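## Task

Carry the charger to the power strip and insert it, square and fully seated, into outlet number six, counting from the end of the strip where its cord exits. The strip must end up lying flat on the table. The result only counts if it stays that way without the robot holding anything, so release the charger and pull the gripper away at the end.

## Robot and tools

Robot: two 7-joint xArm7 arms, each with a parallel two-finger gripper, named left_arm and right_arm. In the scene frame the origin sits on the table top between the arms, +z is up, +x reaches out over the table, and left_arm is on the +y side. The names do not tell you which side of a camera image an arm appears on. Arm bases in the scene frame: left_arm at (-0.051, +0.378, 0) m, quat_wxyz (+0.999, 0, 0, -0.036); right_arm at (+0.004, -0.291, 0) m, quat_wxyz (+0.998, 0, 0, -0.069).

Gripper geometry: fingers point along the gripper's +z axis and close along its y axis. The reported end_effector_position is the pinch point between closed pads, roughly 2 cm short of the fingertips; closing pushes the tips about 10 mm further along +z. Reported hand positions can be somewhat wrong, more so when the arm is stretched far.

execute_actions takes "actions", a list holding zero or one item, and an optional "pictures" boolean (pictures come by default). An empty list just returns the current state. A wait item is {"steps": N} with N up to 300 control steps (each 1/30 s); it sends nothing new and returns once N steps have passed since the previous result. A motion item is {"rows": [...], "steps": N} with 1 to 15 rows and N at most 15 (default 15). Each row drives one control step; if rows run out, the last row is held for the remaining steps. If the call is refused, nothing is sent.

Row layout: one flat list of 16 numbers covering both arms, always all 16 even when only one arm should move. Order: left_arm's 7 joint targets then its gripper opening, then right_arm's 7 joint targets then its opening. Joint targets are absolute angles in radians, the same values the Joint positions line prints, not offsets. Joint order and stated ranges per arm: waist -6.283..6.283, shoulder -2.059..2.094, upper arm roll -6.283..6.283, elbow -0.192..3.927, forearm roll -6.283..6.283, wrist pitch -1.693..3.142, wrist roll -6.283..6.283. True limits may differ from these by up to 0.010 rad. A call is refused if a target exceeds a range end by more than 0.010 rad and lies further out than the joint's current angle. A target beyond the real end is clipped there, and a "joint sent to its limit" line may appear (possibly referring to an earlier, still-running move); its absence does not prove there is more room. Opening is an absolute command from -1 (closed) to +1 (fully open, 0.084 m pad gap).

Motion limits: each joint target moves at most 3.14 rad/s, ramping up over 0.16 s, with all joints of an arm synchronised. Per step a target stays within 0.623 rad of the measured angle, and if the targets would place the gripper over 70 mm from where it is now, they are scaled back. So large moves take several calls. Between calls the arms keep heading to the last row sent until they settle or a step is HELD.

Result lines: a state line per arm (left_arm: ... | right_arm: ...) with end_effector_position in m, end_effector_quat_wxyz, and linear/angular velocities, all in the scene frame. Joint positions and Joint velocities give, per arm, the 7 joints (rad, rad/s) then the pad gap (m, m/s). grip_measured is the measured opening on the -1..1 command scale. Joint torques list the whole drive output per joint (nonzero even without contact, offset and noisy). "joint command not followed" means a clearance check altered or blocked joint targets on some steps; HELD marks steps where your row was partly or wholly not sent. MOTOR HOT warns above 65 °C; an OVER-TEMPERATURE FAULT brakes that arm until it cools.

Gripping: to hold something, keep commanding an opening well below grip_measured; the lower, the firmer (about 24 N per pad on parts up to ~6 cm). Fast closing can squeeze harder, even forcing the fingers open. Re-sending the read grip_measured still grips, but weakly for wide parts.

zoom_image: {"camera", "region": [x0, y0, x1, y1]} in pixels of that camera's latest image, origin top-left, region no larger than 504x504. Cameras: cam_high, cam_low, cam_left_wrist, cam_right_wrist, each 672x504; the calibration (K, distortion, T_world_to_cam) is given, with small per-scene offsets. read_manual returns only licence texts. finished_scene with the scene number ends that scene irreversibly and reports the outcome plus the next task.

Avoid: knocking anything off the table, dropping or slamming the charger, shoving hard, letting the arms collide or press on each other, and contact loads that reach a joint's limit (waist and shoulder 45.5 N m, upper arm roll, elbow, forearm roll 27.3, wrist pitch and wrist roll 18.2, including held weight); such a torque fault backs the joint off, pauses the arm 10 s and drops the rest of the call. Occasional brief tugs on held parts or pushes on loose objects may occur. Before finishing, make sure the strip lies flat and the charger stays seated after release, and move the gripper clear.

Each tool is called after "Request:" as name(argument=value, ...) on one line, values as JSON.

## Session

Request:
execute_actions(actions=[])

Scene clock: 0.00 s of 5400.00 s.
left_arm: end_effector_position=(+0.2001, +0.7536, +0.1723) grip_measured=+1.00 end_effector_quat_wxyz=(+0.027, +0.738, -0.650, +0.181) end_effector_velocity=(+0.001, -0.000, +0.000) end_effector_angular_velocity=(+0.000, -0.000, -0.001) | right_arm: end_effector_position=(+0.3010, -0.2576, +0.1448) grip_measured=+1.00 end_effector_quat_wxyz=(+0.139, -0.370, +0.918, +0.006) end_effector_velocity=(-0.000, -0.000, -0.000) end_effector_angular_velocity=(+0.001, +0.001, -0.001)
Joint positions: left_arm=[ 1.049  0.114  0.169  1.084 -0.382  1.164  2.777  0.084] | right_arm=[-0.093 -0.751  0.344  0.193  0.524  0.712  2.065  0.084]
Joint velocities: left_arm=[-0.001 -0.001 -0.001 -0.    -0.    -0.    -0.     0.   ] | right_arm=[-0.    -0.    -0.    -0.     0.001  0.001  0.    -0.   ]
Joint torques (N m, as the arm reports them, + toward a larger angle): no reading

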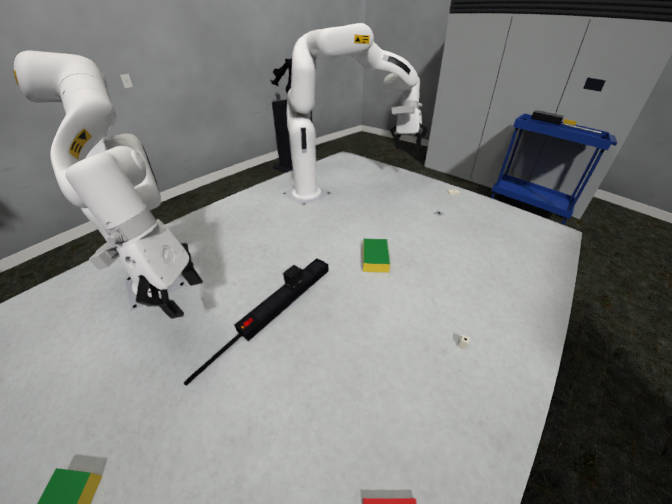

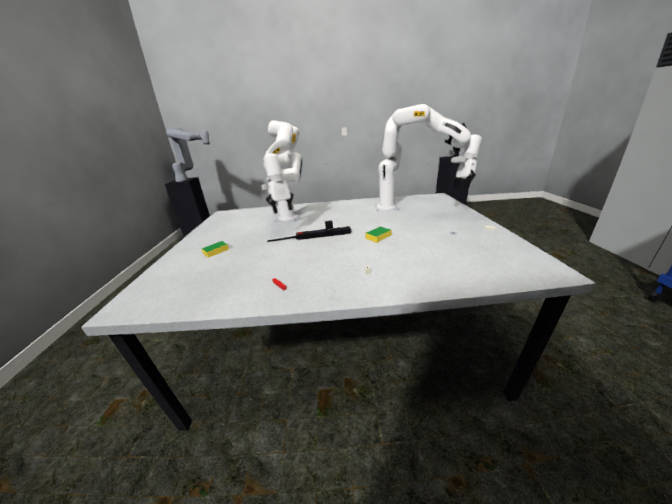

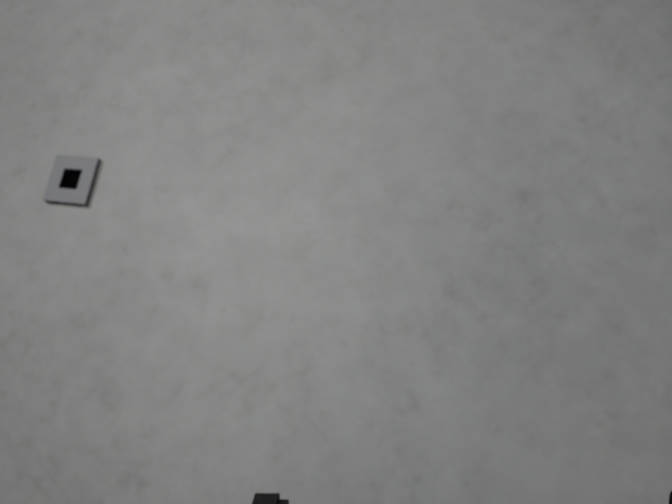

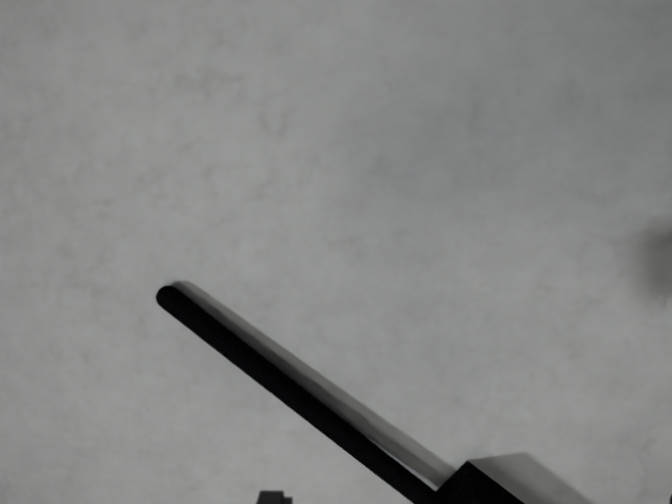

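Request:
zoom_image(camera="cam_high", region=[200, 240, 360, 360])

Request:
zoom_image(camera="cam_low", region=[260, 200, 380, 260])

Region (200, 240, 360, 360) of cam_high's 672x504 image, scaled by 3.150, with more detail than that image has; it fills the top 378 rows of this view, and the rest is white.

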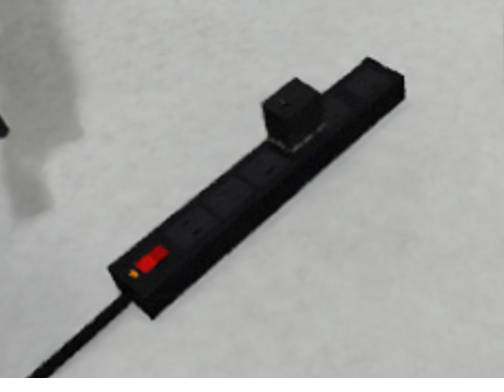

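Region (260, 200, 380, 260) of cam_low's 672x504 image, scaled by 4.200, with more detail than that image has.

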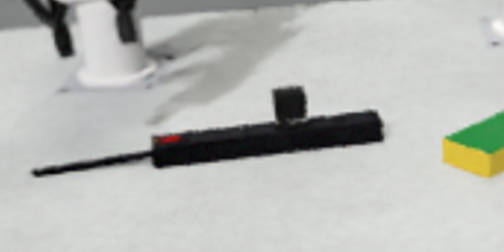

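Request:
execute_actions(actions=[{"rows": [[0.2,0.2,0.08,1.4,-0.2,1.2,3.25,1,-0.093,-0.751,0.344,0.193,0.524,0.712,2.065,1]], "steps": 15}], pictures=false)

Request:
execute_actions(actions=[{"rows": [[-0.734,0.3727,0,1.5803,0,1.2076,3.749,1,-0.093,-0.751,0.344,0.193,0.524,0.712,2.065,1]], "steps": 15}], pictures=false)

Request:
execute_actions(actions=[{"steps": 30}])

Scene clock: 95.63 s of 5400.00 s.
left_arm: end_effector_position=(+0.3411, +0.6730, +0.2024) grip_measured=+1.00 end_effector_quat_wxyz=(-0.011, -0.497, +0.857, -0.136) end_effector_velocity=(+0.287, -0.265, +0.057) end_effector_angular_velocity=(+0.247, -0.120, -1.324) | right_arm: end_effector_position=(+0.3012, -0.2577, +0.1449) grip_measured=+1.00 end_effector_quat_wxyz=(+0.139, -0.370, +0.919, +0.006) end_effector_velocity=(+0.000, +0.000, +0.000) end_effector_angular_velocity=(-0.000, -0.002, +0.000)
Joint positions: left_arm=[ 0.712  0.152  0.129  1.225 -0.301  1.18   2.987  0.084] | right_arm=[-0.093 -0.751  0.344  0.193  0.524  0.712  2.065  0.084]
Joint velocities: left_arm=[-0.781  0.076 -0.074  0.264  0.153  0.031  0.399 -0.   ] | right_arm=[-0.    -0.     0.001  0.001  0.    -0.001  0.     0.   ]
Joint torques (N m, as the arm reports them, + toward a larger angle): left_arm=[  1.56 -23.44   0.25  14.1   -0.67  -1.41   0.37] | right_arm=[ 1.23 -4.05 -2.44 14.32 -0.2  -2.24  0.48]
Steps of this call (steps 1 to 90: nothing new was sent; then 92.13 s passed at rest; steps 91 to 105: all 15 steps of this action). Readings (joint positions):
91: left_arm=[1.049 0.114 0.169 1.084 -0.382 1.164 2.777] | right_arm=[-0.093 -0.751 0.344 0.193 0.524 0.712 2.065]
92: left_arm=[1.045 0.114 0.170 1.085 -0.381 1.164 2.781] | right_arm=[-0.093 -0.751 0.344 0.193 0.524 0.712 2.065]
94: left_arm=[1.010 0.120 0.171 1.104 -0.369 1.166 2.811] | right_arm=[-0.093 -0.751 0.344 0.193 0.524 0.712 2.065]
98: left_arm=[0.896 0.134 0.148 1.158 -0.340 1.172 2.886] | right_arm=[-0.093 -0.751 0.344 0.193 0.524 0.712 2.065]
105: the state above

Scene clock: 96.13 s of 5400.00 s.
left_arm: end_effector_position=(+0.4603, +0.5209, +0.2114) grip_measured=+1.00 end_effector_quat_wxyz=(-0.009, -0.111, +0.991, -0.072) end_effector_velocity=(+0.164, -0.363, +0.010) end_effector_angular_velocity=(+0.189, -0.085, -1.457) | right_arm: end_effector_position=(+0.3012, -0.2577, +0.1449) grip_measured=+1.00 end_effector_quat_wxyz=(+0.139, -0.370, +0.919, +0.006) end_effector_velocity=(-0.000, +0.000, -0.000) end_effector_angular_velocity=(-0.000, +0.001, +0.000)
Joint positions: left_arm=[ 0.34   0.25   0.07   1.388 -0.165  1.193  3.318  0.084] | right_arm=[-0.093 -0.751  0.344  0.193  0.524  0.712  2.065  0.084]
Joint velocities: left_arm=[-0.737  0.154 -0.089  0.243  0.21   0.019  0.544 -0.   ] | right_arm=[-0.     0.     0.001 -0.001  0.001  0.    -0.    -0.   ]
Joint torques (N m, as the arm reports them, + toward a larger angle): left_arm=[  2.4  -26.72  -0.17  13.84  -0.25  -1.5    0.69] | right_arm=[ 1.31 -3.7  -2.8  14.58 -0.39 -2.36  0.43]
Steps of this call (steps 1 to 15: all 15 steps of this action). Readings (joint positions):
1: left_arm=[0.686 0.155 0.126 1.234 -0.296 1.181 3.001] | right_arm=[-0.093 -0.751 0.344 0.193 0.524 0.712 2.065]
2: left_arm=[0.661 0.159 0.123 1.245 -0.289 1.182 3.019] | right_arm=[-0.093 -0.751 0.344 0.193 0.524 0.712 2.065]
4: left_arm=[0.613 0.175 0.113 1.273 -0.265 1.184 3.068] | right_arm=[-0.093 -0.751 0.344 0.193 0.524 0.712 2.065]
8: left_arm=[0.513 0.208 0.095 1.321 -0.223 1.188 3.168] | right_arm=[-0.093 -0.751 0.344 0.193 0.524 0.712 2.065]
15: the state above

Scene clock: 97.13 s of 5400.00 s.
left_arm: end_effector_position=(+0.4572, +0.1269, +0.2177) grip_measured=+1.00 end_effector_quat_wxyz=(-0.007, +0.446, +0.895, -0.017) end_effector_velocity=(-0.157, -0.377, +0.005) end_effector_angular_velocity=(+0.044, -0.061, -1.008) | right_arm: end_effector_position=(+0.3012, -0.2577, +0.1449) grip_measured=+1.00 end_effector_quat_wxyz=(+0.139, -0.370, +0.919, +0.006) end_effector_velocity=(-0.000, -0.000, -0.000) end_effector_angular_velocity=(+0.001, +0.001, -0.001)
Joint positions: left_arm=[-0.388  0.341  0.018  1.531 -0.042  1.204  3.639  0.084] | right_arm=[-0.093 -0.751  0.344  0.193  0.524  0.712  2.065  0.084]
Joint velocities: left_arm=[-0.714  0.064 -0.038  0.101  0.087  0.008  0.226 -0.   ] | right_arm=[-0.     0.    -0.001 -0.    -0.     0.     0.     0.   ]
Joint torques (N m, as the arm reports them, + toward a larger angle): left_arm=[  1.58 -27.81  -0.2   14.52   0.17  -1.63   0.53] | right_arm=[ 1.45 -4.01 -2.59 14.46 -0.09 -2.04  0.45]
Steps of this call (steps 1 to 30: the robot went on to your last target). Readings (joint positions):
1: left_arm=[0.315 0.255 0.067 1.396 -0.159 1.193 3.336] | right_arm=[-0.093 -0.751 0.344 0.193 0.524 0.712 2.065]
2: left_arm=[0.290 0.260 0.065 1.404 -0.152 1.194 3.353] | right_arm=[-0.093 -0.751 0.344 0.193 0.524 0.712 2.065]
4: left_arm=[0.241 0.269 0.059 1.418 -0.140 1.195 3.385] | right_arm=[-0.093 -0.751 0.344 0.193 0.524 0.712 2.065]
8: left_arm=[0.144 0.285 0.050 1.443 -0.118 1.197 3.441] | right_arm=[-0.093 -0.751 0.344 0.193 0.524 0.712 2.065]
30: the state above
camera_calibration (this result's frames):
cam_left_wrist: T_world_to_cam=[[0.80172, 0.59649, -0.0380081, -0.398156], [0.596861, -0.802342, -0.00192418, -0.104207], [-0.0316433, -0.0211429, -0.999276, 0.361537], [0, 0, 0, 1]] pos_world=[0.392847, 0.16153, 0.345941]
cam_right_wrist: T_world_to_cam=[[-0.688659, 0.720055, -0.0852569, 0.434896], [0.683989, 0.684145, 0.253189, -0.00127733], [0.240638, 0.116046, -0.963653, 0.231509], [0, 0, 0, 1]] pos_world=[0.244659, -0.339141, 0.260496]

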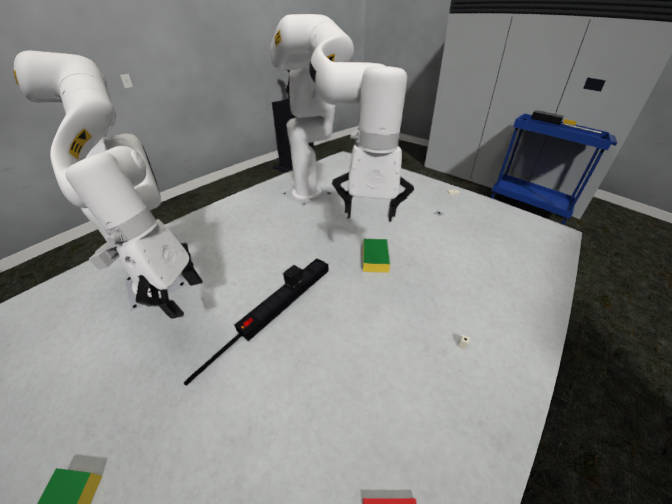

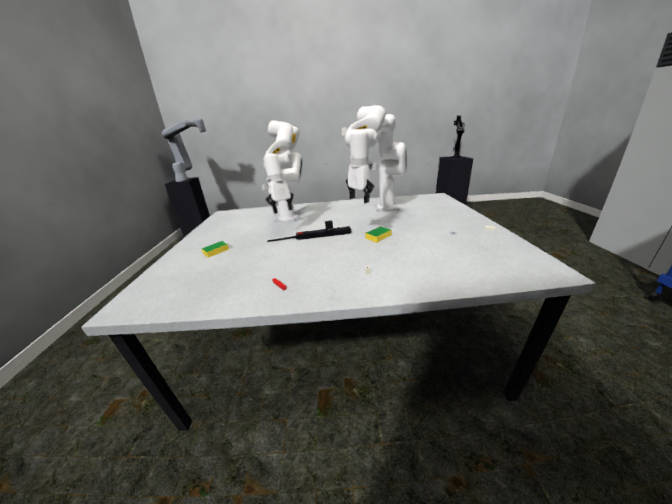

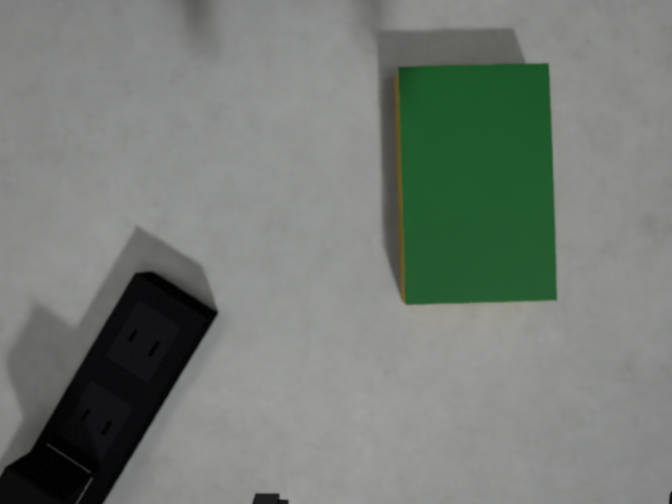

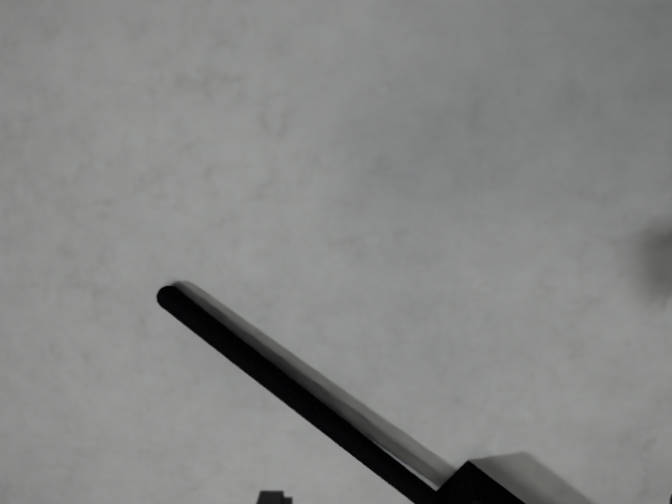

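Request:
execute_actions(actions=[{"steps": 20}])

Scene clock: 101.07 s of 5400.00 s.
left_arm: end_effector_position=(+0.3496, -0.0405, +0.2200) grip_measured=+1.00 end_effector_quat_wxyz=(+0.000, +0.650, +0.760, +0.000) end_effector_velocity=(+0.001, +0.001, +0.000) end_effector_angular_velocity=(-0.001, -0.000, +0.003) | right_arm: end_effector_position=(+0.3012, -0.2577, +0.1449) grip_measured=+1.00 end_effector_quat_wxyz=(+0.139, -0.370, +0.919, +0.006) end_effector_velocity=(+0.000, -0.000, +0.000) end_effector_angular_velocity=(-0.001, -0.001, -0.000)
Joint positions: left_arm=[-0.734  0.373  0.     1.58  -0.     1.208  3.749  0.084] | right_arm=[-0.093 -0.751  0.344  0.193  0.524  0.712  2.065  0.084]
Joint velocities: left_arm=[ 0.002 -0.001  0.     0.    -0.     0.    -0.    -0.   ] | right_arm=[-0.001  0.    -0.     0.001 -0.001 -0.001  0.     0.   ]
Joint torques (N m, as the arm reports them, + toward a larger angle): left_arm=[  1.75 -28.28  -0.26  14.6    0.07  -1.76   0.59] | right_arm=[ 1.68 -3.87 -2.5  14.22 -0.17 -2.12  0.35]
Steps of this call (steps 1 to 45: the robot went on to your last target; steps 46 to 110: nothing new was sent; then 0.27 s passed at rest). Readings (joint positions):
1: left_arm=[-0.411 0.343 0.017 1.534 -0.039 1.204 3.646] | right_arm=[-0.093 -0.751 0.344 0.193 0.524 0.712 2.065]
2: left_arm=[-0.435 0.346 0.016 1.538 -0.036 1.204 3.654] | right_arm=[-0.093 -0.751 0.344 0.193 0.524 0.712 2.065]
4: left_arm=[-0.483 0.350 0.013 1.545 -0.031 1.205 3.669] | right_arm=[-0.093 -0.751 0.344 0.193 0.524 0.712 2.065]
8: left_arm=[-0.577 0.359 0.008 1.558 -0.019 1.206 3.699] | right_arm=[-0.093 -0.751 0.344 0.193 0.524 0.712 2.065]
110: the state above
All arms were judged still, so your last target was given up. Only a new action makes them travel on or press farther. Fingers that are still opening or closing keep moving.
camera_calibration (this result's frames):
cam_left_wrist: T_world_to_cam=[[0.988675, 0.150058, -0.00195887, -0.303276], [0.150046, -0.988664, -0.00538142, -0.0249355], [-0.00274419, 0.00502655, -0.999984, 0.348085], [0, 0, 0, 1]] pos_world=[0.304538, 0.0191063, 0.347351]
cam_right_wrist: T_world_to_cam=[[-0.688659, 0.720055, -0.0852567, 0.434896], [0.683989, 0.684145, 0.253189, -0.00127726], [0.240638, 0.116046, -0.963653, 0.231509], [0, 0, 0, 1]] pos_world=[0.244659, -0.339141, 0.260496]

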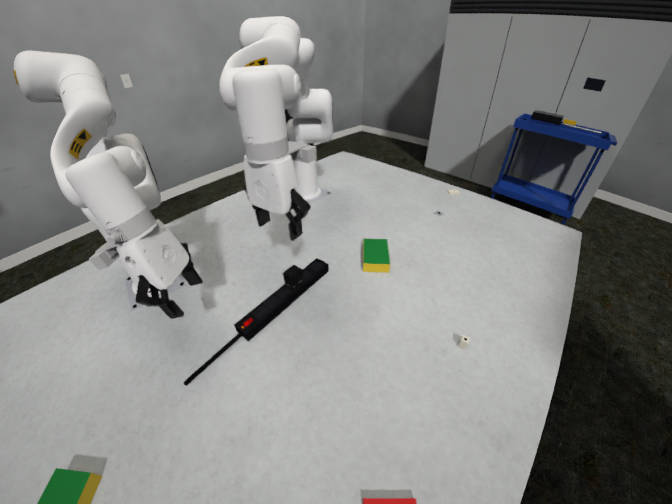

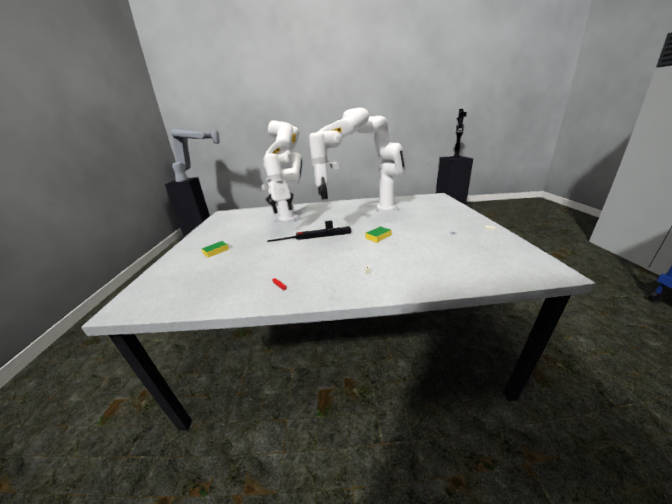

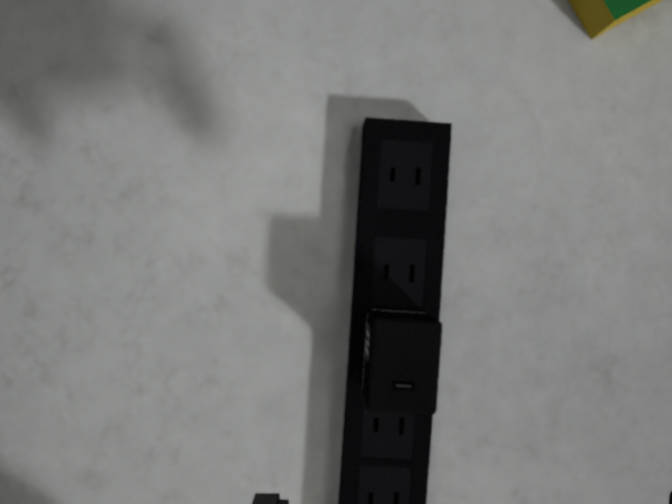

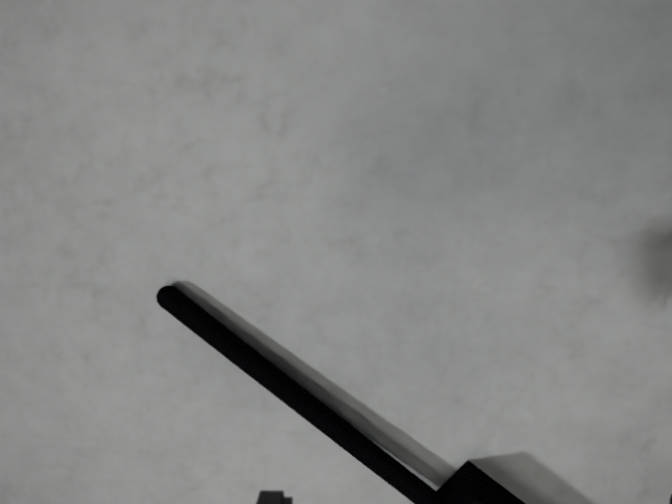

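Request:
zoom_image(camera="cam_left_wrist", region=[290, 100, 500, 310])

Request:
zoom_image(camera="cam_left_wrist", region=[290, 294, 500, 504])

Region (290, 100, 500, 310) of cam_left_wrist's 672x504 image, scaled by 2.400, with more detail than that image has.

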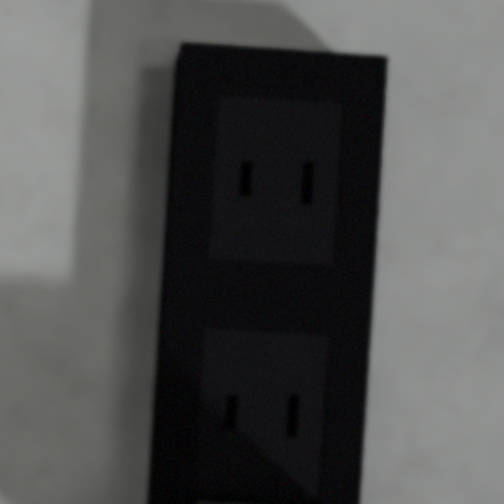

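Region (290, 294, 500, 504) of cam_left_wrist's 672x504 image, scaled by 2.400, with more detail than that image has.

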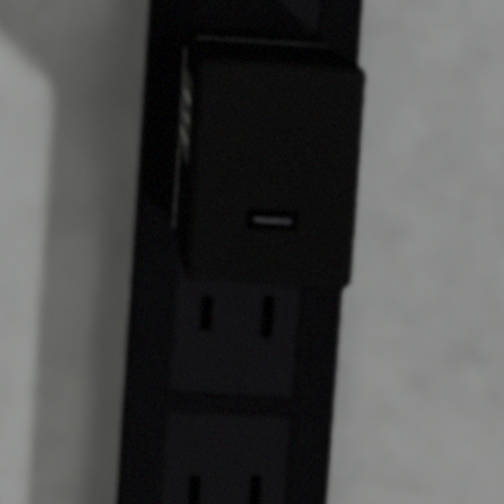

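Request:
execute_actions(actions=[{"rows": [[-0.7198,0.3916,0,1.3412,0,0.9496,3.8309,1,0.5945,-0.1786,0,0.6865,0,0.8651,1.9376,-1]], "steps": 15}], pictures=false)

Request:
execute_actions(actions=[{"steps": 30}])

Scene clock: 169.40 s of 5400.00 s.
left_arm: end_effector_position=(+0.3429, -0.0226, +0.1336) grip_measured=+1.00 end_effector_quat_wxyz=(+0.002, +0.674, +0.738, -0.000) end_effector_velocity=(+0.005, -0.005, +0.002) end_effector_angular_velocity=(-0.041, -0.039, -0.021) | right_arm: end_effector_position=(+0.3441, -0.1325, +0.1542) grip_measured=-1.00 end_effector_quat_wxyz=(-0.019, +0.705, -0.709, -0.012) end_effector_velocity=(+0.051, +0.160, -0.056) end_effector_angular_velocity=(-0.474, +0.144, +1.123)
Joint positions: left_arm=[-0.72   0.39  -0.     1.349  0.     0.956  3.829  0.084] | right_arm=[ 0.513 -0.243  0.043  0.63   0.062  0.846  1.953  0.   ]
Joint velocities: left_arm=[ 0.002 -0.02  -0.002 -0.037  0.    -0.073  0.021  0.   ] | right_arm=[ 0.908  0.749 -0.393  0.612 -0.658  0.192 -0.16   0.   ]
Joint torques (N m, as the arm reports them, + toward a larger angle): left_arm=[  1.89 -26.43  -0.16  13.37   0.17  -1.53   0.57] | right_arm=[-11.41 -22.84  -2.12  10.58   1.04  -1.75   0.97]
Steps of this call (steps 1 to 90: nothing new was sent; then 64.83 s passed at rest; steps 91 to 105: all 15 steps of this action). Readings (joint positions):
91: left_arm=[-0.734 0.373 -0.000 1.580 -0.000 1.207 3.749] | right_arm=[-0.093 -0.751 0.344 0.193 0.524 0.712 2.065]
92: left_arm=[-0.734 0.372 -0.000 1.577 -0.000 1.202 3.751] | right_arm=[-0.089 -0.747 0.341 0.196 0.520 0.713 2.064]
94: left_arm=[-0.732 0.372 -0.001 1.543 -0.000 1.158 3.764] | right_arm=[-0.047 -0.709 0.317 0.227 0.484 0.724 2.055]
98: left_arm=[-0.724 0.389 0.000 1.406 0.000 1.026 3.807] | right_arm=[0.150 -0.540 0.216 0.377 0.330 0.768 2.018]
105: the state above

Scene clock: 170.40 s of 5400.00 s.
left_arm: end_effector_position=(+0.3419, -0.0211, +0.1300) grip_measured=+1.00 end_effector_quat_wxyz=(+0.000, +0.675, +0.738, +0.000) end_effector_velocity=(-0.001, -0.001, +0.000) end_effector_angular_velocity=(+0.000, -0.000, -0.002) | right_arm: end_effector_position=(+0.3507, -0.1209, +0.1500) grip_measured=-1.00 end_effector_quat_wxyz=(-0.000, +0.738, -0.675, -0.000) end_effector_velocity=(-0.000, +0.000, -0.000) end_effector_angular_velocity=(-0.000, -0.000, +0.001)
Joint positions: left_arm=[-0.72   0.392 -0.     1.341  0.     0.95   3.831  0.084] | right_arm=[ 0.594 -0.179 -0.     0.686  0.     0.865  1.938  0.   ]
Joint velocities: left_arm=[-0.002 -0.    -0.    -0.     0.001  0.    -0.     0.   ] | right_arm=[ 0.     0.001 -0.    -0.    -0.    -0.001 -0.     0.   ]
Joint torques (N m, as the arm reports them, + toward a larger angle): left_arm=[  1.68 -28.11  -0.27  13.94   0.15  -1.78   0.52] | right_arm=[  1.59 -14.76  -0.37  13.97  -0.28  -1.55   0.53]
Steps of this call (steps 1 to 30: the robot went on to your last target). Readings (joint positions):
1: left_arm=[-0.720 0.390 -0.000 1.348 0.000 0.954 3.829] | right_arm=[0.538 -0.223 0.032 0.647 0.044 0.852 1.948]
2: left_arm=[-0.720 0.390 -0.000 1.347 0.000 0.953 3.830] | right_arm=[0.555 -0.210 0.023 0.658 0.031 0.856 1.945]
4: left_arm=[-0.720 0.391 -0.000 1.344 0.000 0.951 3.830] | right_arm=[0.574 -0.195 0.011 0.671 0.016 0.861 1.941]
8: left_arm=[-0.720 0.391 -0.000 1.342 0.000 0.950 3.831] | right_arm=[0.588 -0.184 0.002 0.682 0.004 0.864 1.939]
30: the state above
All arms were judged still, so your last target was given up. Only a new action makes them travel on or press farther. Fingers that are still opening or closing keep moving.
camera_calibration (this result's frames):
cam_left_wrist: T_world_to_cam=[[0.996562, 0.0828298, -0.00195036, -0.302929], [0.0828184, -0.99655, -0.00537359, 0.0178021], [-0.00238873, 0.00519359, -0.999984, 0.257786], [0, 0, 0, 1]] pos_world=[0.301028, 0.0414933, 0.257287]
cam_right_wrist: T_world_to_cam=[[-0.995242, -0.0970805, 0.00830757, 0.36558], [-0.097141, 0.995244, -0.00722533, 0.220526], [-0.00756663, -0.00799796, -0.999939, 0.286127], [0, 0, 0, 1]] pos_world=[0.387428, -0.181698, 0.284666]

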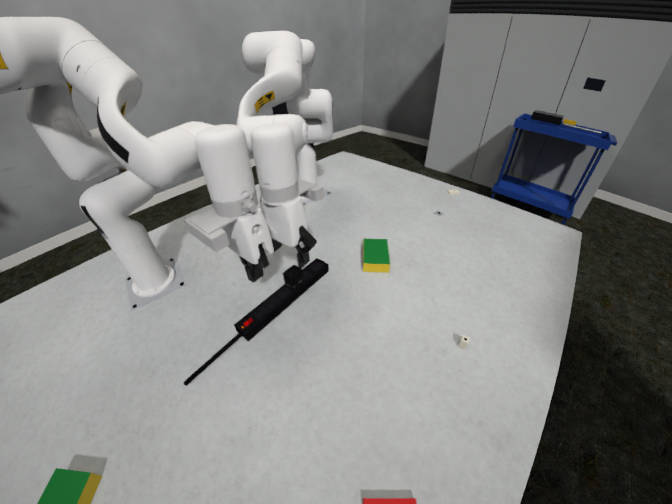

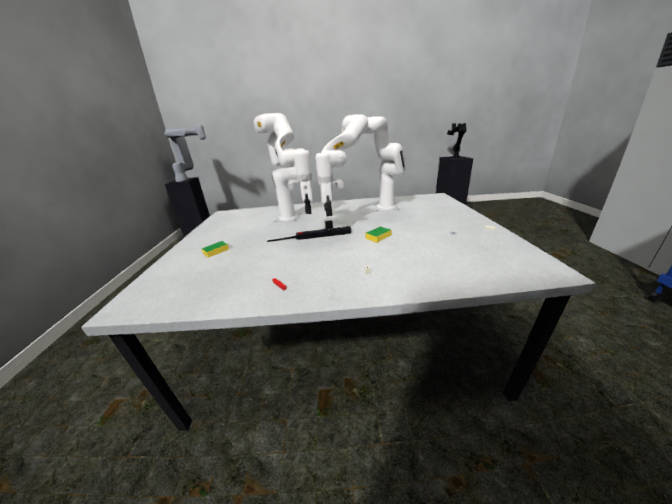

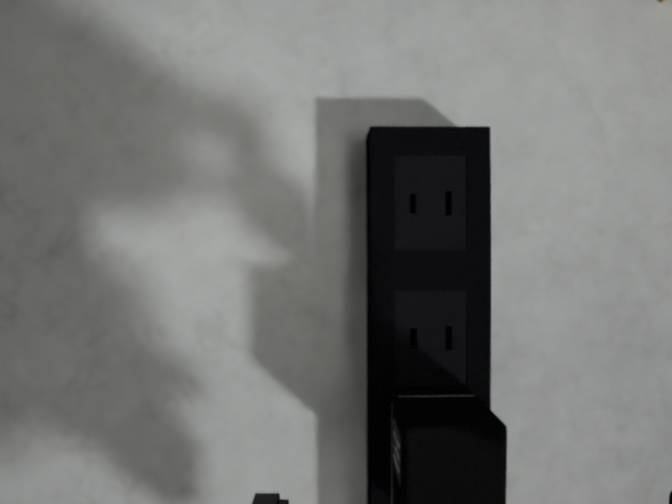

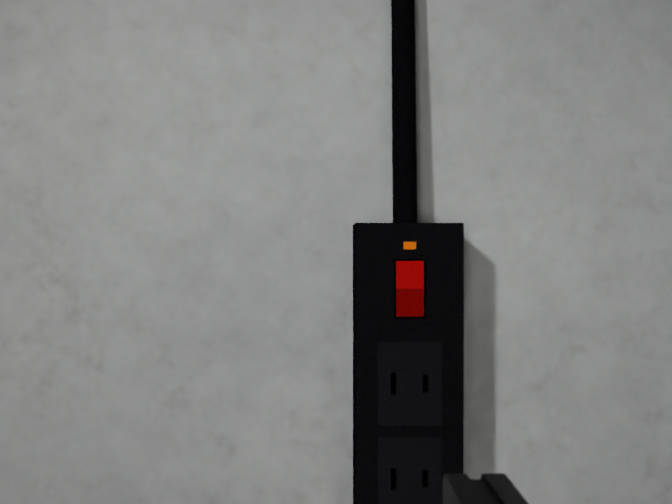

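Request:
execute_actions(actions=[{"rows": [[-0.7198,0.405,0,1.333,0,0.928,3.8309,1,0.5945,-0.15,0,0.672,0,0.822,1.9376,-1],[-0.7198,0.42,0,1.324,0,0.904,3.8309,1,0.5945,-0.12,0,0.657,0,0.777,1.9376,-1],[-0.7198,0.42,0,1.324,0,0.904,3.8309,1,0.5945,-0.12,0,0.657,0,0.777,1.9376,-1],[-0.7198,0.44,0,1.313,0,0.873,3.8309,1,0.5945,-0.085,0,0.639,0,0.724,1.9376,-1],[-0.7198,0.44,0,1.313,0,0.873,3.8309,1,0.5945,-0.085,0,0.639,0,0.724,1.9376,-1],[-0.7198,0.46,0,1.303,0,0.843,3.8309,1,0.5945,-0.05,0,0.623,0,0.673,1.9376,-1],[-0.7198,0.46,0,1.303,0,0.843,3.8309,1,0.5945,-0.05,0,0.623,0,0.673,1.9376,-1],[-0.7198,0.478,0,1.295,0,0.817,3.8309,1,0.5945,-0.015,0,0.61,0,0.625,1.9376,-1],[-0.7198,0.478,0,1.295,0,0.817,3.8309,1,0.5945,-0.015,0,0.61,0,0.625,1.9376,-1],[-0.7198,0.4942,0,1.2892,0,0.795,3.8309,1,0.5945,0.0147,0,0.5999,0,0.5852,1.9376,-1]], "steps": 15}], pictures=false)

Request:
execute_actions(actions=[{"steps": 15}])

Scene clock: 208.37 s of 5400.00 s.
left_arm: end_effector_position=(+0.3411, -0.0202, +0.0665) grip_measured=+1.00 end_effector_quat_wxyz=(-0.002, +0.675, +0.738, +0.000) end_effector_velocity=(+0.005, -0.005, -0.032) end_effector_angular_velocity=(-0.022, -0.022, +0.001) | right_arm: end_effector_position=(+0.3498, -0.1212, +0.0694) grip_measured=-1.00 end_effector_quat_wxyz=(+0.002, +0.738, -0.675, -0.001) end_effector_velocity=(+0.005, +0.003, -0.050) end_effector_angular_velocity=(+0.016, -0.033, +0.002)
Joint positions: left_arm=[-0.72   0.489  0.     1.29  -0.     0.806  3.831  0.084] | right_arm=[ 0.595  0.002  0.     0.604 -0.     0.606  1.938  0.   ]
Joint velocities: left_arm=[ 0.     0.06  -0.    -0.018 -0.    -0.109 -0.     0.   ] | right_arm=[ 0.     0.133  0.001 -0.043 -0.    -0.213 -0.     0.   ]
Joint torques (N m, as the arm reports them, + toward a larger angle): left_arm=[  1.75 -31.97  -0.35  14.51   0.15  -2.04   0.55] | right_arm=[  1.44 -19.82  -0.62  13.86  -0.07  -1.72   0.41]
Steps of this call (steps 1 to 90: nothing new was sent; then 34.47 s passed at rest; steps 91 to 105: all 15 steps of this action). Readings (joint positions):
91: left_arm=[-0.720 0.392 -0.000 1.341 -0.000 0.949 3.831] | right_arm=[0.594 -0.178 -0.000 0.686 -0.000 0.865 1.938]
92: left_arm=[-0.720 0.393 -0.000 1.340 0.000 0.945 3.831] | right_arm=[0.594 -0.176 -0.000 0.685 -0.000 0.860 1.938]
94: left_arm=[-0.720 0.403 -0.000 1.335 0.000 0.927 3.831] | right_arm=[0.594 -0.157 -0.000 0.677 0.000 0.828 1.938]
98: left_arm=[-0.720 0.439 0.000 1.314 -0.000 0.876 3.831] | right_arm=[0.595 -0.092 0.000 0.643 -0.000 0.737 1.938]
105: the state above

Scene clock: 208.87 s of 5400.00 s.
left_arm: end_effector_position=(+0.3420, -0.0211, +0.0642) grip_measured=+1.00 end_effector_quat_wxyz=(+0.000, +0.675, +0.738, -0.000) end_effector_velocity=(-0.000, +0.001, -0.002) end_effector_angular_velocity=(+0.002, +0.002, +0.001) | right_arm: end_effector_position=(+0.3508, -0.1208, +0.0652) grip_measured=-1.00 end_effector_quat_wxyz=(-0.000, +0.738, -0.675, +0.000) end_effector_velocity=(-0.001, -0.000, -0.001) end_effector_angular_velocity=(-0.001, +0.004, -0.000)
Joint positions: left_arm=[-0.72   0.494 -0.     1.289  0.     0.795  3.831  0.084] | right_arm=[ 0.594  0.014 -0.     0.6    0.     0.585  1.938  0.   ]
Joint velocities: left_arm=[ 0.001  0.003 -0.    -0.001 -0.    -0.    -0.    -0.   ] | right_arm=[ 0.     0.002  0.    -0.001  0.001 -0.     0.     0.   ]
Joint torques (N m, as the arm reports them, + toward a larger angle): left_arm=[  1.75 -28.89  -0.36  13.19   0.12  -1.81   0.61] | right_arm=[  1.7  -16.79  -0.72  12.01  -0.26  -2.09   0.3 ]
Steps of this call (steps 1 to 15: the robot went on to your last target). Readings (joint positions):
1: left_arm=[-0.720 0.491 0.000 1.290 -0.000 0.803 3.831] | right_arm=[0.595 0.006 0.000 0.603 -0.000 0.600 1.938]
2: left_arm=[-0.720 0.491 0.000 1.290 -0.000 0.800 3.831] | right_arm=[0.595 0.008 0.000 0.602 -0.000 0.596 1.938]
4: left_arm=[-0.720 0.492 -0.000 1.291 0.000 0.798 3.831] | right_arm=[0.594 0.011 -0.000 0.602 0.000 0.590 1.938]
8: left_arm=[-0.720 0.493 -0.000 1.290 0.000 0.796 3.831] | right_arm=[0.594 0.013 -0.000 0.601 0.000 0.587 1.938]
15: the state above
camera_calibration (this result's frames):
cam_left_wrist: T_world_to_cam=[[0.996562, 0.0828267, -0.00175333, -0.303121], [0.0828167, -0.996552, -0.00513814, 0.0173716], [-0.00217286, 0.00497527, -0.999985, 0.191941], [0, 0, 0, 1]] pos_world=[0.301057, 0.0414633, 0.191496]
cam_right_wrist: T_world_to_cam=[[-0.995241, -0.097117, 0.00796619, 0.366428], [-0.0971739, 0.995242, -0.00710283, 0.219857], [-0.00723848, -0.00784313, -0.999943, 0.201184], [0, 0, 0, 1]] pos_world=[0.387505, -0.181647, 0.199815]

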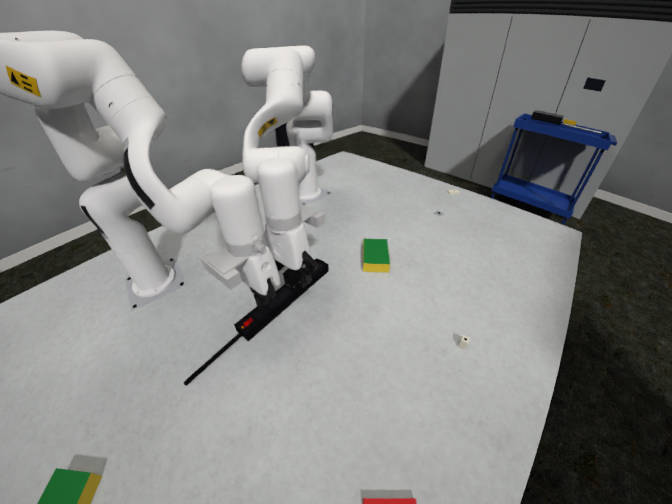

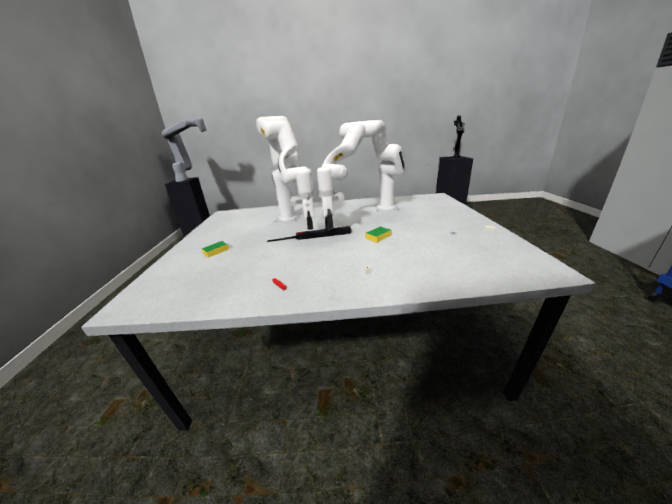

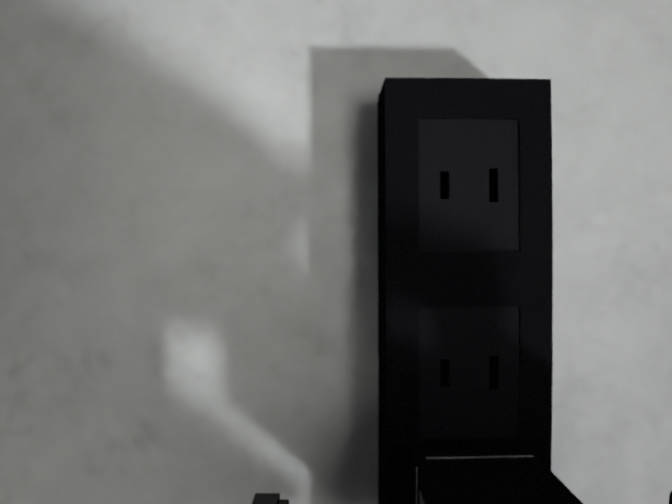

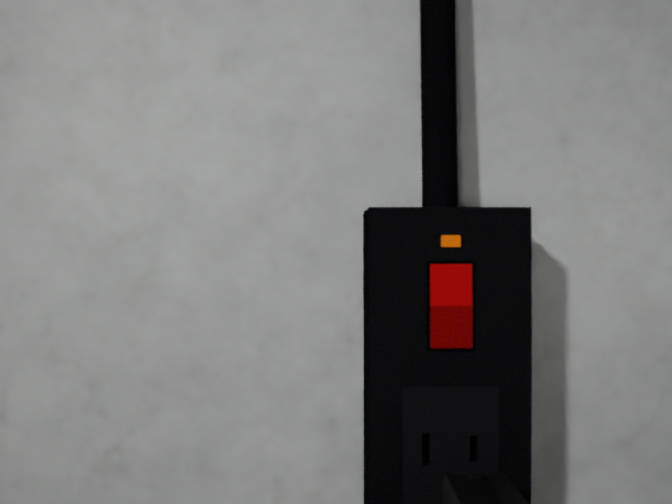

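Request:
execute_actions(actions=[{"rows": [[-0.7198,0.4942,0,1.2892,0,0.795,3.8309,0.7,0.5945,0.0147,0,0.5999,0,0.5852,1.9376,-1],[-0.7198,0.4942,0,1.2892,0,0.795,3.8309,0.4,0.5945,0.0147,0,0.5999,0,0.5852,1.9376,-1],[-0.7198,0.4942,0,1.2892,0,0.795,3.8309,0.2,0.5945,0.0147,0,0.5999,0,0.5852,1.9376,-1],[-0.7198,0.4942,0,1.2892,0,0.795,3.8309,0.0,0.5945,0.0147,0,0.5999,0,0.5852,1.9376,-1],[-0.7198,0.4942,0,1.2892,0,0.795,3.8309,-0.1,0.5945,0.0147,0,0.5999,0,0.5852,1.9376,-1],[-0.7198,0.4942,0,1.2892,0,0.795,3.8309,-0.15,0.5945,0.0147,0,0.5999,0,0.5852,1.9376,-1],[-0.7198,0.4942,0,1.2892,0,0.795,3.8309,-0.2,0.5945,0.0147,0,0.5999,0,0.5852,1.9376,-1],[-0.7198,0.4942,0,1.2892,0,0.795,3.8309,-0.25,0.5945,0.0147,0,0.5999,0,0.5852,1.9376,-1],[-0.7198,0.4942,0,1.2892,0,0.795,3.8309,-0.3,0.5945,0.0147,0,0.5999,0,0.5852,1.9376,-1],[-0.7198,0.4942,0,1.2892,0,0.795,3.8309,-0.35,0.5945,0.0147,0,0.5999,0,0.5852,1.9376,-1],[-0.7198,0.4942,0,1.2892,0,0.795,3.8309,-0.4,0.5945,0.0147,0,0.5999,0,0.5852,1.9376,-1],[-0.7198,0.4942,0,1.2892,0,0.795,3.8309,-0.5,0.5945,0.0147,0,0.5999,0,0.5852,1.9376,-1],[-0.7198,0.4942,0,1.2892,0,0.795,3.8309,-0.7,0.5945,0.0147,0,0.5999,0,0.5852,1.9376,-1],[-0.7198,0.4942,0,1.2892,0,0.795,3.8309,-1,0.5945,0.0147,0,0.5999,0,0.5852,1.9376,-1]], "steps": 15}], pictures=false)

Scene clock: 230.50 s of 5400.00 s.
left_arm: end_effector_position=(+0.3424, -0.0209, +0.0643) grip_measured=-0.33 end_effector_quat_wxyz=(+0.000, +0.675, +0.738, +0.000) end_effector_velocity=(-0.000, +0.000, +0.000) end_effector_angular_velocity=(+0.000, +0.001, +0.000) | right_arm: end_effector_position=(+0.3507, -0.1208, +0.0650) grip_measured=-1.00 end_effector_quat_wxyz=(-0.000, +0.738, -0.675, -0.000) end_effector_velocity=(-0.001, -0.000, -0.001) end_effector_angular_velocity=(-0.001, +0.003, +0.001)
Joint positions: left_arm=[-0.72   0.494  0.     1.29   0.     0.795  3.831  0.03 ] | right_arm=[0.594 0.015 0.    0.6   0.    0.585 1.938 0.   ]
Joint velocities: left_arm=[ 0.001 -0.    -0.001 -0.     0.     0.    -0.     0.   ] | right_arm=[-0.     0.001  0.001 -0.001 -0.     0.001 -0.     0.   ]
Joint torques (N m, as the arm reports them, + toward a larger angle): left_arm=[  0.56 -28.57  -0.96  12.69  -0.13  -1.39   0.57] | right_arm=[  1.48 -17.17  -0.56  11.99   0.01  -1.81   0.46]
Steps of this call (steps 1 to 15: the robot went on to your last target; steps 16 to 90: nothing new was sent; then 18.13 s passed at rest; steps 91 to 105: all 15 steps of this action). Readings (joint positions):
91: left_arm=[-0.720 0.494 0.000 1.289 -0.000 0.795 3.831] | right_arm=[0.594 0.015 0.000 0.600 0.000 0.585 1.938]
92: left_arm=[-0.720 0.494 0.000 1.289 0.000 0.795 3.831] | right_arm=[0.594 0.015 0.000 0.600 0.000 0.585 1.938]
94: left_arm=[-0.720 0.494 -0.000 1.289 0.000 0.795 3.831] | right_arm=[0.595 0.015 0.000 0.600 -0.000 0.585 1.938]
98: left_arm=[-0.720 0.494 0.000 1.289 0.000 0.795 3.831] | right_arm=[0.594 0.015 -0.000 0.600 -0.000 0.585 1.938]
105: the state above

Request:
execute_actions(actions=[{"rows": [[-0.7198,0.4942,0,1.2892,0,0.795,3.8309,-1,0.5945,0.0204,0,0.599,0,0.5786,1.9376,-1],[-0.7198,0.4942,0,1.2892,0,0.795,3.8309,-1,0.5945,0.0261,0,0.598,0,0.5719,1.9376,-1],[-0.7198,0.4942,0,1.2892,0,0.795,3.8309,-1,0.5945,0.0318,0,0.5971,0,0.5653,1.9376,-1],[-0.7198,0.4942,0,1.2892,0,0.795,3.8309,-1,0.5945,0.0375,0,0.5961,0,0.5586,1.9376,-1],[-0.7198,0.4942,0,1.2892,0,0.795,3.8309,-1,0.5945,0.0403,0,0.5957,0,0.5553,1.9376,-1],[-0.7198,0.4942,0,1.2892,0,0.795,3.8309,-1,0.5945,0.0432,0,0.5952,0,0.552,1.9376,-1],[-0.7198,0.4942,0,1.2892,0,0.795,3.8309,-1,0.5945,0.046,0,0.5947,0,0.5487,1.9376,-1],[-0.7198,0.4942,0,1.2892,0,0.795,3.8309,-1,0.5945,0.0489,0,0.5943,0,0.5454,1.9376,-1],[-0.7198,0.4942,0,1.2892,0,0.795,3.8309,-1,0.5945,0.0517,0,0.5938,0,0.5421,1.9376,-1],[-0.7198,0.4942,0,1.2892,0,0.795,3.8309,-1,0.5945,0.0546,0,0.5933,0,0.5387,1.9376,-1],[-0.7198,0.4942,0,1.2892,0,0.795,3.8309,-1,0.5945,0.0574,0,0.5928,0,0.5354,1.9376,-1]], "steps": 15}], pictures=false)

Request:
execute_actions(actions=[{"steps": 10}], pictures=false)

Scene clock: 256.07 s of 5400.00 s.
left_arm: end_effector_position=(+0.3419, -0.0211, +0.0641) grip_measured=-0.33 end_effector_quat_wxyz=(+0.000, +0.675, +0.738, +0.000) end_effector_velocity=(+0.001, +0.001, +0.001) end_effector_angular_velocity=(-0.001, -0.001, +0.004) | right_arm: end_effector_position=(+0.3505, -0.1209, +0.0508) grip_measured=-1.00 end_effector_quat_wxyz=(+0.000, +0.738, -0.675, -0.000) end_effector_velocity=(+0.000, +0.000, -0.009) end_effector_angular_velocity=(+0.001, -0.002, +0.001)
Joint positions: left_arm=[-0.72   0.494  0.     1.289  0.     0.795  3.831  0.03 ] | right_arm=[ 0.595  0.055  0.     0.593 -0.     0.539  1.938  0.   ]
Joint velocities: left_arm=[ 0.002 -0.002  0.002 -0.    -0.     0.    -0.001 -0.   ] | right_arm=[ 0.     0.027 -0.    -0.005 -0.001 -0.035 -0.     0.   ]
Joint torques (N m, as the arm reports them, + toward a larger angle): left_arm=[ -0.84 -26.28  -1.72  11.71  -0.52  -1.34   0.71] | right_arm=[  1.83 -17.73  -0.54  11.88  -0.32  -1.82   0.36]
Steps of this call (steps 1 to 15: the robot went on to your last target; steps 16 to 90: nothing new was sent; then 22.07 s passed at rest; steps 91 to 105: all 15 steps of this action). Readings (joint positions):
91: left_arm=[-0.720 0.494 0.000 1.289 0.000 0.795 3.831] | right_arm=[0.594 0.015 -0.000 0.600 0.000 0.585 1.938]
92: left_arm=[-0.720 0.494 0.000 1.289 0.000 0.795 3.831] | right_arm=[0.594 0.016 -0.000 0.600 -0.000 0.583 1.938]
94: left_arm=[-0.720 0.494 0.000 1.289 0.000 0.795 3.831] | right_arm=[0.594 0.021 -0.000 0.599 0.000 0.577 1.938]
98: left_arm=[-0.720 0.494 0.000 1.289 0.000 0.795 3.831] | right_arm=[0.595 0.038 0.000 0.596 -0.000 0.559 1.938]
105: the state above

Scene clock: 256.40 s of 5400.00 s.
left_arm: end_effector_position=(+0.3419, -0.0211, +0.0641) grip_measured=-0.33 end_effector_quat_wxyz=(+0.000, +0.675, +0.738, +0.000) end_effector_velocity=(+0.001, +0.001, +0.000) end_effector_angular_velocity=(+0.000, -0.000, +0.001) | right_arm: end_effector_position=(+0.3508, -0.1208, +0.0501) grip_measured=-1.00 end_effector_quat_wxyz=(-0.000, +0.738, -0.675, +0.000) end_effector_velocity=(+0.000, -0.000, -0.000) end_effector_angular_velocity=(-0.000, -0.000, +0.000)
Joint positions: left_arm=[-0.72   0.494  0.     1.289  0.     0.795  3.831  0.03 ] | right_arm=[ 0.594  0.057 -0.     0.593 -0.     0.536  1.938  0.   ]
Joint velocities: left_arm=[ 0.001 -0.     0.     0.     0.001  0.     0.    -0.   ] | right_arm=[ 0.001  0.002 -0.001  0.    -0.    -0.002  0.     0.   ]
Joint torques (N m, as the arm reports them, + toward a larger angle): left_arm=[ -0.86 -26.33  -1.76  11.67  -0.52  -1.37   0.66] | right_arm=[  1.46 -17.88  -0.69  11.46  -0.19  -1.92   0.4 ]
Steps of this call (steps 1 to 10: the robot went on to your last target). Readings (joint positions):
1: left_arm=[-0.720 0.494 0.000 1.289 0.000 0.795 3.831] | right_arm=[0.595 0.056 0.000 0.593 -0.000 0.538 1.938]
2: left_arm=[-0.720 0.494 0.000 1.289 0.000 0.795 3.831] | right_arm=[0.595 0.056 0.000 0.593 -0.000 0.537 1.938]
4: left_arm=[-0.720 0.494 0.000 1.289 0.000 0.795 3.831] | right_arm=[0.594 0.057 -0.000 0.593 0.000 0.536 1.938]
8: left_arm=[-0.720 0.494 0.000 1.289 0.000 0.795 3.831] | right_arm=[0.594 0.057 -0.000 0.593 0.000 0.536 1.938]
10: the state above

Request:
execute_actions(actions=[{"rows": [[-0.7193,0.4949,0,1.2902,0,0.7954,3.8314,-1,0.5945,0.0588,0,0.5926,0,0.5338,1.9376,-1],[-0.7193,0.4949,0,1.2902,0,0.7954,3.8314,-1,0.5945,0.0588,0,0.5926,0,0.5338,1.9376,-1],[-0.7188,0.4955,0,1.2913,0,0.7958,3.8319,-1,0.5945,0.0603,0,0.5924,0,0.5321,1.9376,-1],[-0.7188,0.4955,0,1.2913,0,0.7958,3.8319,-1,0.5945,0.0603,0,0.5924,0,0.5321,1.9376,-1],[-0.7188,0.4955,0,1.2913,0,0.7958,3.8319,-1,0.5945,0.0617,0,0.5921,0,0.5304,1.9376,-1],[-0.7188,0.4955,0,1.2913,0,0.7958,3.8319,-1,0.5945,0.0617,0,0.5921,0,0.5304,1.9376,-1],[-0.7188,0.4955,0,1.2913,0,0.7958,3.8319,-1,0.5945,0.0631,0,0.5919,0,0.5288,1.9376,-1]], "steps": 15}], pictures=false)

Request:
execute_actions(actions=[{"steps": 15}], pictures=false)

Scene clock: 269.13 s of 5400.00 s.
left_arm: end_effector_position=(+0.3422, -0.0211, +0.0640) grip_measured=-0.33 end_effector_quat_wxyz=(-0.000, +0.675, +0.738, -0.000) end_effector_velocity=(-0.000, -0.000, -0.001) end_effector_angular_velocity=(+0.000, +0.001, -0.001) | right_arm: end_effector_position=(+0.3511, -0.1206, +0.0487) grip_measured=-1.00 end_effector_quat_wxyz=(-0.001, +0.738, -0.675, +0.000) end_effector_velocity=(-0.000, +0.000, -0.001) end_effector_angular_velocity=(+0.000, -0.000, +0.001)
Joint positions: left_arm=[-0.719  0.495 -0.     1.291 -0.     0.796  3.832  0.03 ] | right_arm=[0.595 0.062 0.    0.593 0.    0.529 1.938 0.   ]
Joint velocities: left_arm=[-0.     0.002 -0.     0.    -0.    -0.     0.    -0.   ] | right_arm=[ 0.     0.002  0.001 -0.001 -0.    -0.004 -0.     0.   ]
Joint torques (N m, as the arm reports them, + toward a larger angle): left_arm=[  0.23 -24.89  -1.05  12.22  -0.18  -2.28   0.66] | right_arm=[  1.4  -14.2   -0.82   9.97  -0.09  -2.23   0.49]
Steps of this call (steps 1 to 15: the robot went on to your last target; steps 16 to 90: nothing new was sent; then 9.23 s passed at rest; steps 91 to 105: all 15 steps of this action). Readings (joint positions):
91: left_arm=[-0.720 0.494 -0.000 1.289 0.000 0.795 3.831] | right_arm=[0.594 0.057 -0.000 0.593 0.000 0.535 1.938]
92: left_arm=[-0.720 0.494 -0.000 1.289 -0.000 0.795 3.831] | right_arm=[0.594 0.058 -0.000 0.593 0.000 0.535 1.938]
94: left_arm=[-0.719 0.495 -0.000 1.290 -0.000 0.796 3.831] | right_arm=[0.594 0.059 -0.000 0.593 -0.000 0.534 1.938]
98: left_arm=[-0.719 0.495 -0.000 1.291 -0.000 0.796 3.832] | right_arm=[0.595 0.061 0.000 0.593 0.000 0.531 1.938]
105: the state above

Scene clock: 269.63 s of 5400.00 s.
left_arm: end_effector_position=(+0.3423, -0.0211, +0.0640) grip_measured=-0.33 end_effector_quat_wxyz=(-0.000, +0.675, +0.738, -0.000) end_effector_velocity=(+0.002, +0.001, +0.001) end_effector_angular_velocity=(-0.001, -0.002, +0.002) | right_arm: end_effector_position=(+0.3510, -0.1207, +0.0484) grip_measured=-1.00 end_effector_quat_wxyz=(-0.001, +0.738, -0.675, +0.000) end_effector_velocity=(-0.000, +0.000, -0.001) end_effector_angular_velocity=(-0.001, +0.002, +0.001)
Joint positions: left_arm=[-0.719  0.495 -0.     1.291 -0.     0.796  3.832  0.03 ] | right_arm=[ 0.595  0.062  0.     0.592 -0.     0.529  1.938  0.   ]
Joint velocities: left_arm=[ 0.003 -0.002  0.     0.     0.001 -0.     0.    -0.   ] | right_arm=[-0.     0.002  0.001  0.    -0.     0.    -0.     0.   ]
Joint torques (N m, as the arm reports them, + toward a larger angle): left_arm=[  1.19 -24.35  -0.58  12.45   0.08  -3.     0.63] | right_arm=[  1.08 -12.1   -0.57   8.88  -0.39  -2.34   0.43]
Steps of this call (steps 1 to 15: the robot went on to your last target). Readings (joint positions):
1: left_arm=[-0.719 0.495 -0.000 1.291 -0.000 0.796 3.832] | right_arm=[0.595 0.062 0.000 0.593 0.000 0.529 1.938]
2: left_arm=[-0.719 0.495 -0.000 1.291 -0.000 0.796 3.832] | right_arm=[0.595 0.062 0.000 0.593 0.000 0.529 1.938]
4: left_arm=[-0.719 0.495 -0.000 1.291 -0.000 0.796 3.832] | right_arm=[0.595 0.062 0.000 0.592 0.000 0.529 1.938]
8: left_arm=[-0.719 0.495 -0.000 1.291 -0.000 0.796 3.832] | right_arm=[0.595 0.062 0.000 0.592 -0.000 0.529 1.938]
15: the state above
All arms were judged still, so your last target was given up. Only a new action makes them travel on or press farther. Fingers that are still opening or closing keep moving.


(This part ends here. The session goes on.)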